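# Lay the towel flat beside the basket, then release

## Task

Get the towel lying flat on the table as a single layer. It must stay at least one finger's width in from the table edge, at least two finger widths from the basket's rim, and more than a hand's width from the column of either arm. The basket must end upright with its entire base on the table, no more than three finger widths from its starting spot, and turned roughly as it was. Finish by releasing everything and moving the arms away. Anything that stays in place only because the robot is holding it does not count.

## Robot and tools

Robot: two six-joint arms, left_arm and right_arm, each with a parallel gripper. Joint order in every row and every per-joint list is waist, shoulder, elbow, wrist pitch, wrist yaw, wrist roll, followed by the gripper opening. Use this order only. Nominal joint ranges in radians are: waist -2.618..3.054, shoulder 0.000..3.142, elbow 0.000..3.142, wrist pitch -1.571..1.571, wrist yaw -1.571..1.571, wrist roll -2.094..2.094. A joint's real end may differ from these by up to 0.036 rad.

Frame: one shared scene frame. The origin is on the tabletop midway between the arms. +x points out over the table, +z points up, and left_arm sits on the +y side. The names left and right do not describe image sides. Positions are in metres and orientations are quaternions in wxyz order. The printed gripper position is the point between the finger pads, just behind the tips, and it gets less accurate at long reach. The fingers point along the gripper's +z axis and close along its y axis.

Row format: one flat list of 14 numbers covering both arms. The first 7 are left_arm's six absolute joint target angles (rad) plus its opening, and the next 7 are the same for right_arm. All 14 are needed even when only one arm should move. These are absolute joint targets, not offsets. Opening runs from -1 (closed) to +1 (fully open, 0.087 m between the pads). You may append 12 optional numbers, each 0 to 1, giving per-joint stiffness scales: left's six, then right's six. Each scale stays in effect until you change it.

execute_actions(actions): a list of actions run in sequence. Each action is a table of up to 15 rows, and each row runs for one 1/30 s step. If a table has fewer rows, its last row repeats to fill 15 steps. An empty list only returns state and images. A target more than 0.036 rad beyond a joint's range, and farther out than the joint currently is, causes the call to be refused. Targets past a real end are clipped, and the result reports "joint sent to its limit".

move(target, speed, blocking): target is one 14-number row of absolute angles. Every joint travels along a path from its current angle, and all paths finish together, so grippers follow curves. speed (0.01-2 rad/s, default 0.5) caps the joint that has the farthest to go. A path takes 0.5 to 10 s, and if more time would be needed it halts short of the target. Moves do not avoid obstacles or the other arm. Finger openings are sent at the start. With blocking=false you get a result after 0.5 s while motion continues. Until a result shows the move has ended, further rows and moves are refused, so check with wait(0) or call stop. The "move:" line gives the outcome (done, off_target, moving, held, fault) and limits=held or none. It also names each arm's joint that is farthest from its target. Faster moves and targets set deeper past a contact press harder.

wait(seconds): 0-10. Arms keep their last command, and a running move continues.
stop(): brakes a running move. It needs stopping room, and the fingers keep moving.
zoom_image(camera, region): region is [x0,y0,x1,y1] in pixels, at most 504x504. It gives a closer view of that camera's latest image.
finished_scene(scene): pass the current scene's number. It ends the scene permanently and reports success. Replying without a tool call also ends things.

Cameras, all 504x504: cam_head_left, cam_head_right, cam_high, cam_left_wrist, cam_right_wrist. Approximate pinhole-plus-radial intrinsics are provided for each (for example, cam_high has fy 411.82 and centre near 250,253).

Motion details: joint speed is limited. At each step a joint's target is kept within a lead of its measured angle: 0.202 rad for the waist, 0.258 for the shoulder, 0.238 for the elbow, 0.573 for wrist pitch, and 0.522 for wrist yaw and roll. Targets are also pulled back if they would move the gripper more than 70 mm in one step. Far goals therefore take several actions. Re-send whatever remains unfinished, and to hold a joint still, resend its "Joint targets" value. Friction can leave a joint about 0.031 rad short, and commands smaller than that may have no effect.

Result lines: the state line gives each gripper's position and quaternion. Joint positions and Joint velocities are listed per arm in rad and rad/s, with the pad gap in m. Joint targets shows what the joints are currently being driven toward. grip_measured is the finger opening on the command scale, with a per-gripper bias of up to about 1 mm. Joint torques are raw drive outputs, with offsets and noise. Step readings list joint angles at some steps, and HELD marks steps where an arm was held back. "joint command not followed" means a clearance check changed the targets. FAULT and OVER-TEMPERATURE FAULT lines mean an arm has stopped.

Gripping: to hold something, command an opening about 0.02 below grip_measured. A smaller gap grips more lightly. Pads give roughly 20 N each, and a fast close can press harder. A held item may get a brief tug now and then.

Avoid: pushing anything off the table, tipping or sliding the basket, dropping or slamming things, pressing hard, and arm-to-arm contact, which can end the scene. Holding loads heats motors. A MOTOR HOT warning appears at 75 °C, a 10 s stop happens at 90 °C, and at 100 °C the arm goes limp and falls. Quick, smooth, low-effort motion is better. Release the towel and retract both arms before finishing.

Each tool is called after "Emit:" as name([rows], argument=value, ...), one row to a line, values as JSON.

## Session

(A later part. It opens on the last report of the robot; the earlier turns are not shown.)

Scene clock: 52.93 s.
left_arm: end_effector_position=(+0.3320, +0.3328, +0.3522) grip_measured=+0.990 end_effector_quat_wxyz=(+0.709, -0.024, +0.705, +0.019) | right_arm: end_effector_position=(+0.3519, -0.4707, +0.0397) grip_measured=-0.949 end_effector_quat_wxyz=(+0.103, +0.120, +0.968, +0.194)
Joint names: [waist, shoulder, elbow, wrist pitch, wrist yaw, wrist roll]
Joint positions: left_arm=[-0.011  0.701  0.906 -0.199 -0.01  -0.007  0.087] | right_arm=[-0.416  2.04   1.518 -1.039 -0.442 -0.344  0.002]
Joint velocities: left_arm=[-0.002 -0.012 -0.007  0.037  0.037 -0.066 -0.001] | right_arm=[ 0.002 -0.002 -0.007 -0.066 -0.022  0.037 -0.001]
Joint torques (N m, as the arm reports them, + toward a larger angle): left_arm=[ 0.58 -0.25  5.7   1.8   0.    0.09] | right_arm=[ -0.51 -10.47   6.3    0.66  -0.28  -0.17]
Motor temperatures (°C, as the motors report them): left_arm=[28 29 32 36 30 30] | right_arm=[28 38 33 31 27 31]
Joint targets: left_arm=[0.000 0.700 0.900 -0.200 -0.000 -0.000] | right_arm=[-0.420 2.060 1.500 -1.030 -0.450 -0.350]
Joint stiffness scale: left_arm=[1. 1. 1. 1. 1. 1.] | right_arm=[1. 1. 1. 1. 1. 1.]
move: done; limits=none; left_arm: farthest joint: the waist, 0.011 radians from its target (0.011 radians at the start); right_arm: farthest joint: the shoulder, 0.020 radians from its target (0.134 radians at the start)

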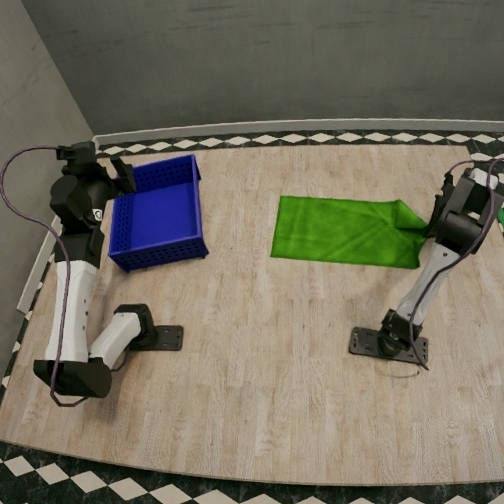

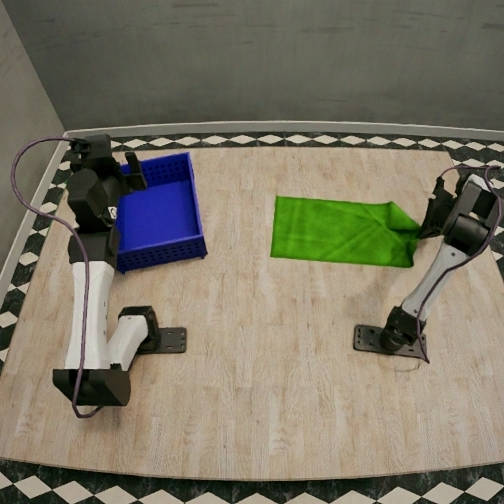

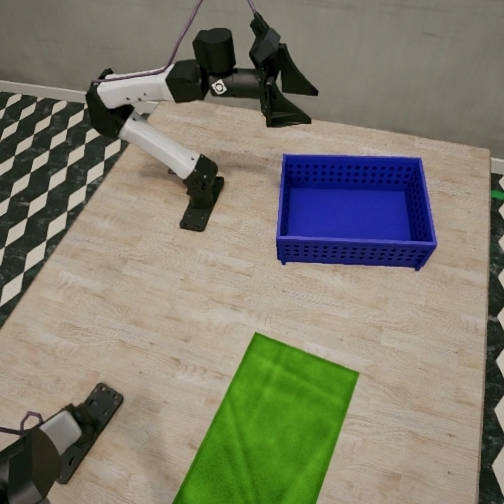

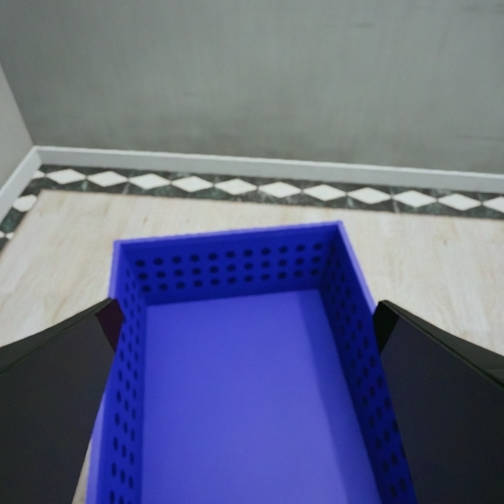

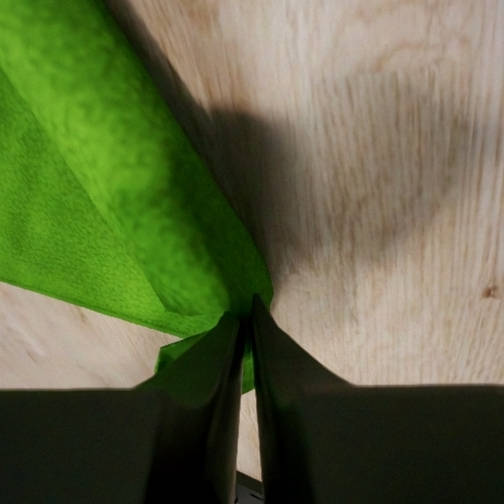

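Emit:
execute_actions([
  [[0,0.7,0.9,-0.2,0,0,1,-0.42,2.06,1.5,-1.03,-0.45,-0.35,-0.4]],
])

Emit:
move(target=[0,0.7,0.9,-0.2,0,0,1,-0.75,1.95,1.6,-1.2,-0.45,-0.35,-0.4], speed=0.4)

Emit:
zoom_image(camera="cam_head_left", region=[340,170,480,310])

Scene clock: 54.07 s.
left_arm: end_effector_position=(+0.3320, +0.3328, +0.3522) grip_measured=+0.990 end_effector_quat_wxyz=(+0.709, -0.024, +0.705, +0.019) | right_arm: end_effector_position=(+0.3529, -0.4713, +0.0395) grip_measured=-0.400 end_effector_quat_wxyz=(+0.105, +0.119, +0.968, +0.193)
Joint names: [waist, shoulder, elbow, wrist pitch, wrist yaw, wrist roll]
Joint positions: left_arm=[-0.011  0.701  0.906 -0.199 -0.01  -0.007  0.087] | right_arm=[-0.416  2.04   1.518 -1.034 -0.442 -0.345  0.026]
Joint velocities: left_arm=[-0.012  0.002  0.002 -0.022  0.037 -0.007  0.   ] | right_arm=[-0.002  0.002 -0.017 -0.022  0.022  0.037 -0.   ]
Joint torques (N m, as the arm reports them, + toward a larger angle): left_arm=[ 0.64 -0.17  5.79  1.8   0.02  0.09] | right_arm=[ -0.45 -10.44   6.3    0.59  -0.28  -0.18]
Motor temperatures (°C, as the motors report them): left_arm=[28 29 32 36 30 30] | right_arm=[28 38 33 31 27 31]
Joint targets: left_arm=[0.000 0.700 0.900 -0.200 -0.000 -0.000] | right_arm=[-0.420 2.060 1.500 -1.030 -0.450 -0.350]
Joint stiffness scale: left_arm=[1. 1. 1. 1. 1. 1.] | right_arm=[1. 1. 1. 1. 1. 1.]
Step readings (joint positions):
0: left_arm=[-0.011 0.701 0.906 -0.199 -0.010 -0.007] | right_arm=[-0.416 2.040 1.518 -1.039 -0.442 -0.344]
1: left_arm=[-0.011 0.701 0.906 -0.199 -0.010 -0.007] | right_arm=[-0.416 2.040 1.518 -1.039 -0.442 -0.344]
2: left_arm=[-0.011 0.701 0.906 -0.199 -0.010 -0.007] | right_arm=[-0.416 2.040 1.518 -1.037 -0.442 -0.344]
4: left_arm=[-0.011 0.701 0.906 -0.199 -0.010 -0.007] | right_arm=[-0.416 2.040 1.518 -1.036 -0.442 -0.344]
8: left_arm=[-0.011 0.701 0.906 -0.199 -0.010 -0.007] | right_arm=[-0.416 2.040 1.518 -1.035 -0.442 -0.344]
15: Joint positions above

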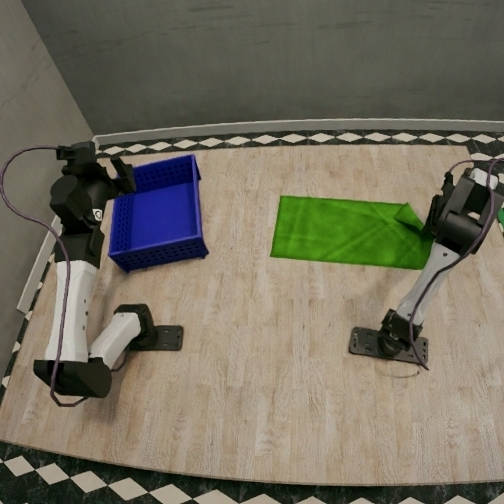

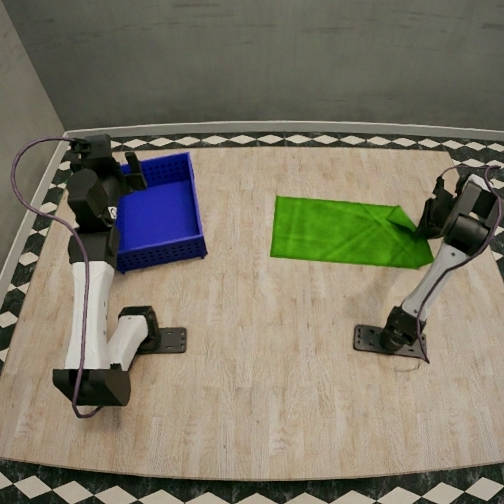

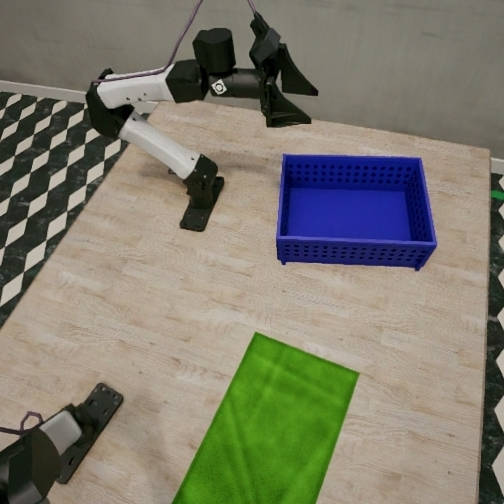

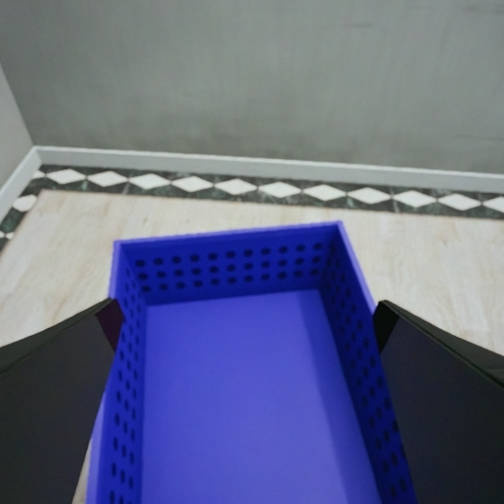

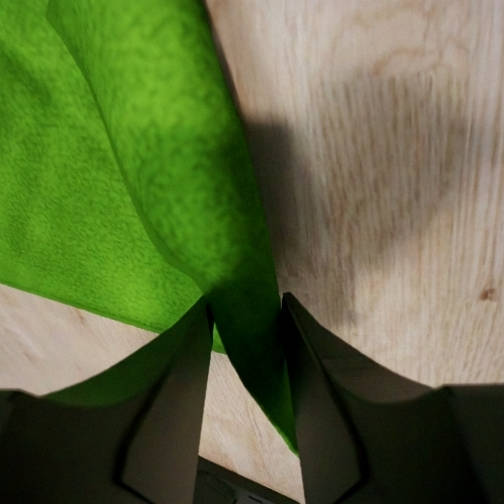

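Scene clock: 55.57 s.
left_arm: end_effector_position=(+0.3320, +0.3328, +0.3522) grip_measured=+0.990 end_effector_quat_wxyz=(+0.709, -0.024, +0.705, +0.019) | right_arm: end_effector_position=(+0.2830, -0.5589, +0.0868) grip_measured=-0.400 end_effector_quat_wxyz=(+0.136, +0.276, +0.936, +0.173)
Joint names: [waist, shoulder, elbow, wrist pitch, wrist yaw, wrist roll]
Joint positions: left_arm=[-0.011  0.701  0.906 -0.199 -0.01  -0.007  0.087] | right_arm=[-0.746  1.958  1.59  -1.187 -0.443 -0.345  0.026]
Joint velocities: left_arm=[-0.002  0.012 -0.007 -0.007 -0.051 -0.051 -0.001] | right_arm=[ 0.032  0.007 -0.002 -0.022  0.007  0.007  0.   ]
Joint torques (N m, as the arm reports them, + toward a larger angle): left_arm=[ 0.58 -0.18  5.81  1.8  -0.01  0.09] | right_arm=[ -0.43 -12.1    9.05   0.41  -0.27  -0.17]
Motor temperatures (°C, as the motors report them): left_arm=[28 29 32 37 30 30] | right_arm=[28 38 33 31 27 31]
Joint targets: left_arm=[-0.000 0.700 0.900 -0.200 -0.000 0.000] | right_arm=[-0.750 1.950 1.600 -1.200 -0.450 -0.350]
Joint stiffness scale: left_arm=[1. 1. 1. 1. 1. 1.] | right_arm=[1. 1. 1. 1. 1. 1.]
move: done; limits=none; left_arm: farthest joint: the waist, 0.011 radians from its target (0.011 radians at the start); right_arm: farthest joint: the wrist pitch, 0.013 radians from its target (0.166 radians at the start)

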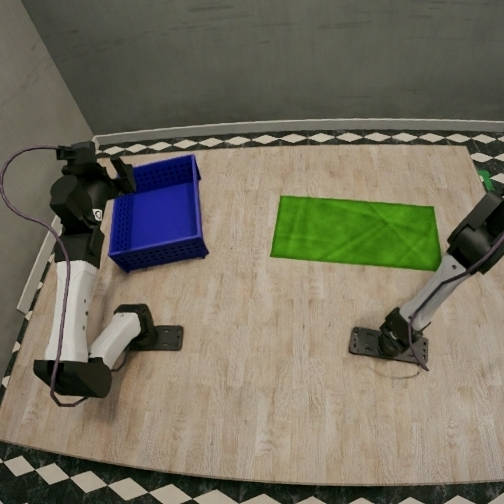

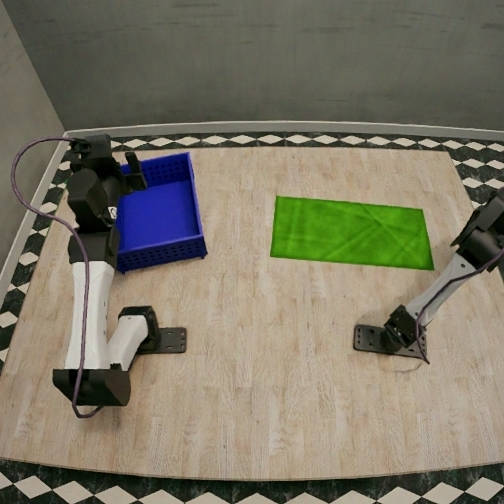

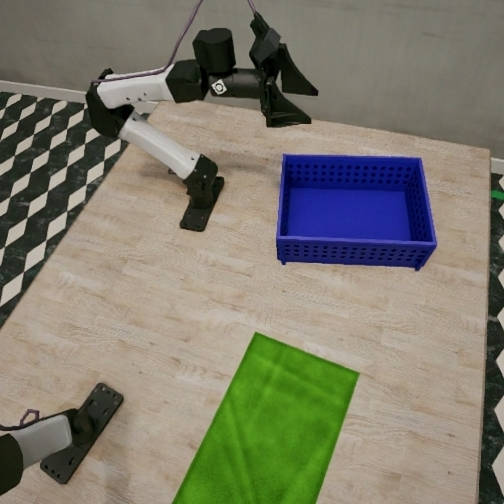

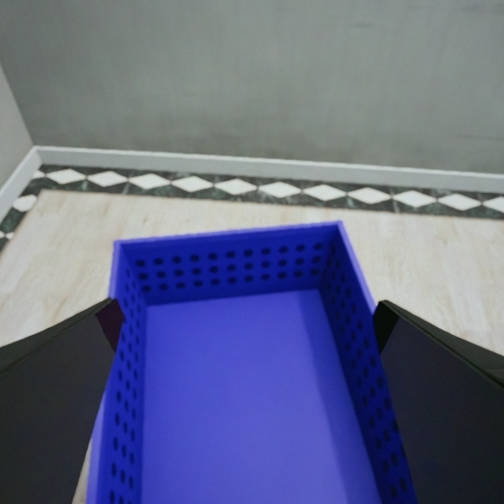

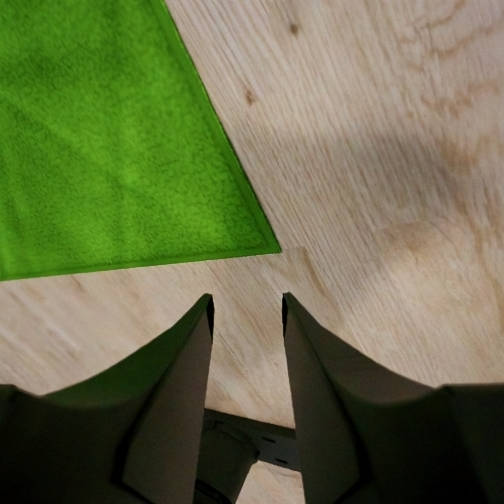

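Region (340, 170, 480, 310) of cam_head_left's 504x504 image, scaled by 3.600, with more detail than that image has.

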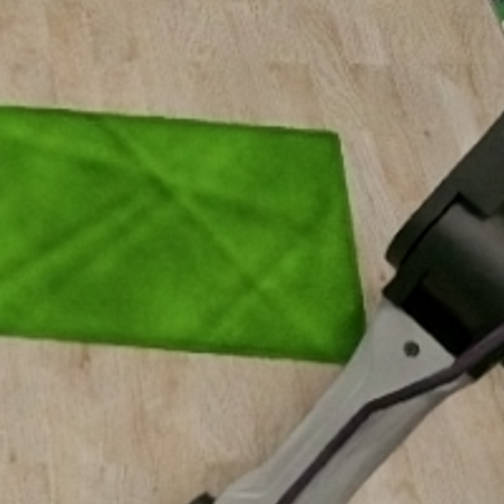

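Emit:
move(target=[0,0.7,0.9,-0.2,0,0,1,-1.1,1.2,1.3,-1.2,0,0,1], speed=0.9)

Emit:
finished_scene(scene=1)

Scene clock: 57.90 s.
left_arm: end_effector_position=(+0.3320, +0.3328, +0.3522) grip_measured=+0.990 end_effector_quat_wxyz=(+0.709, -0.024, +0.705, +0.019) | right_arm: end_effector_position=(+0.1067, -0.5628, +0.2095) grip_measured=+1.000 end_effector_quat_wxyz=(+0.203, +0.568, +0.785, -0.143)
Joint names: [waist, shoulder, elbow, wrist pitch, wrist yaw, wrist roll]
Joint positions: left_arm=[-0.011  0.701  0.906 -0.199 -0.01  -0.007  0.087] | right_arm=[-1.087  1.203  1.322 -1.189 -0.011 -0.007  0.087]
Joint velocities: left_arm=[-0.007 -0.017  0.002  0.037 -0.007  0.037  0.001] | right_arm=[-0.012 -0.007  0.002  0.007  0.007  0.007  0.   ]
Joint torques (N m, as the arm reports them, + toward a larger angle): left_arm=[ 0.62 -0.13  5.85  1.81 -0.01  0.1 ] | right_arm=[-1.1  -4.08  6.66  1.49  0.16 -0.01]
Motor temperatures (°C, as the motors report them): left_arm=[28 29 32 37 30 30] | right_arm=[28 38 33 31 27 31]
Joint targets: left_arm=[0.000 0.700 0.900 -0.200 -0.000 0.000] | right_arm=[-1.100 1.200 1.300 -1.200 0.000 -0.000]
Joint stiffness scale: left_arm=[1. 1. 1. 1. 1. 1.] | right_arm=[1. 1. 1. 1. 1. 1.]
move: off_target (right_arm); limits=none; left_arm: farthest joint: the waist, 0.011 radians from its target (0.011 radians at the start); right_arm: farthest joint: the elbow, 0.022 radians from its target (0.290 radians at the start)

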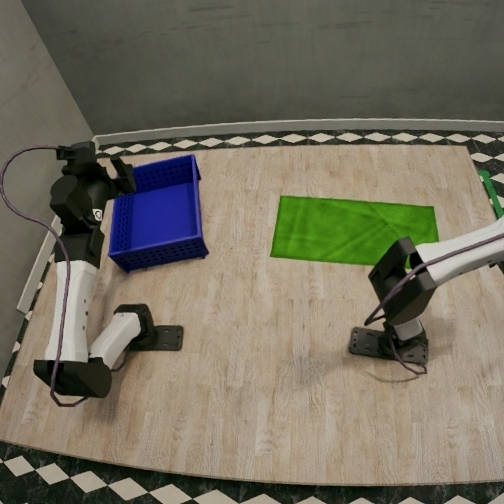

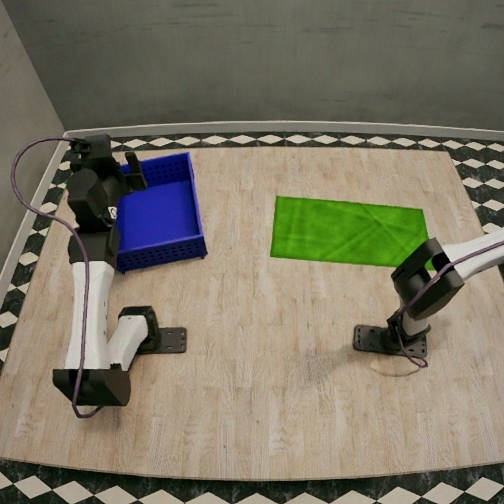

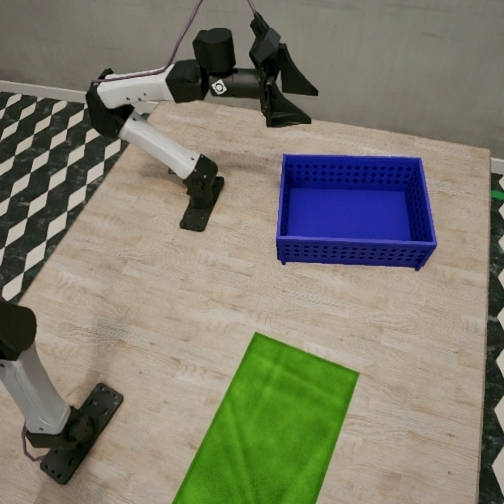

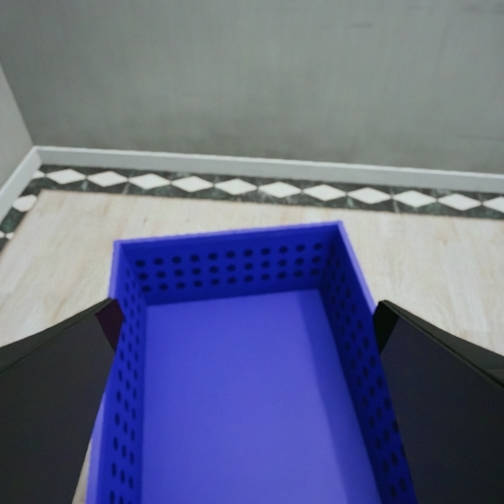

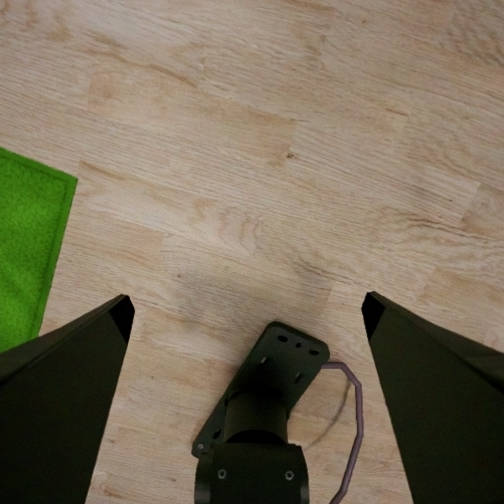

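The scene is finished: the task was done.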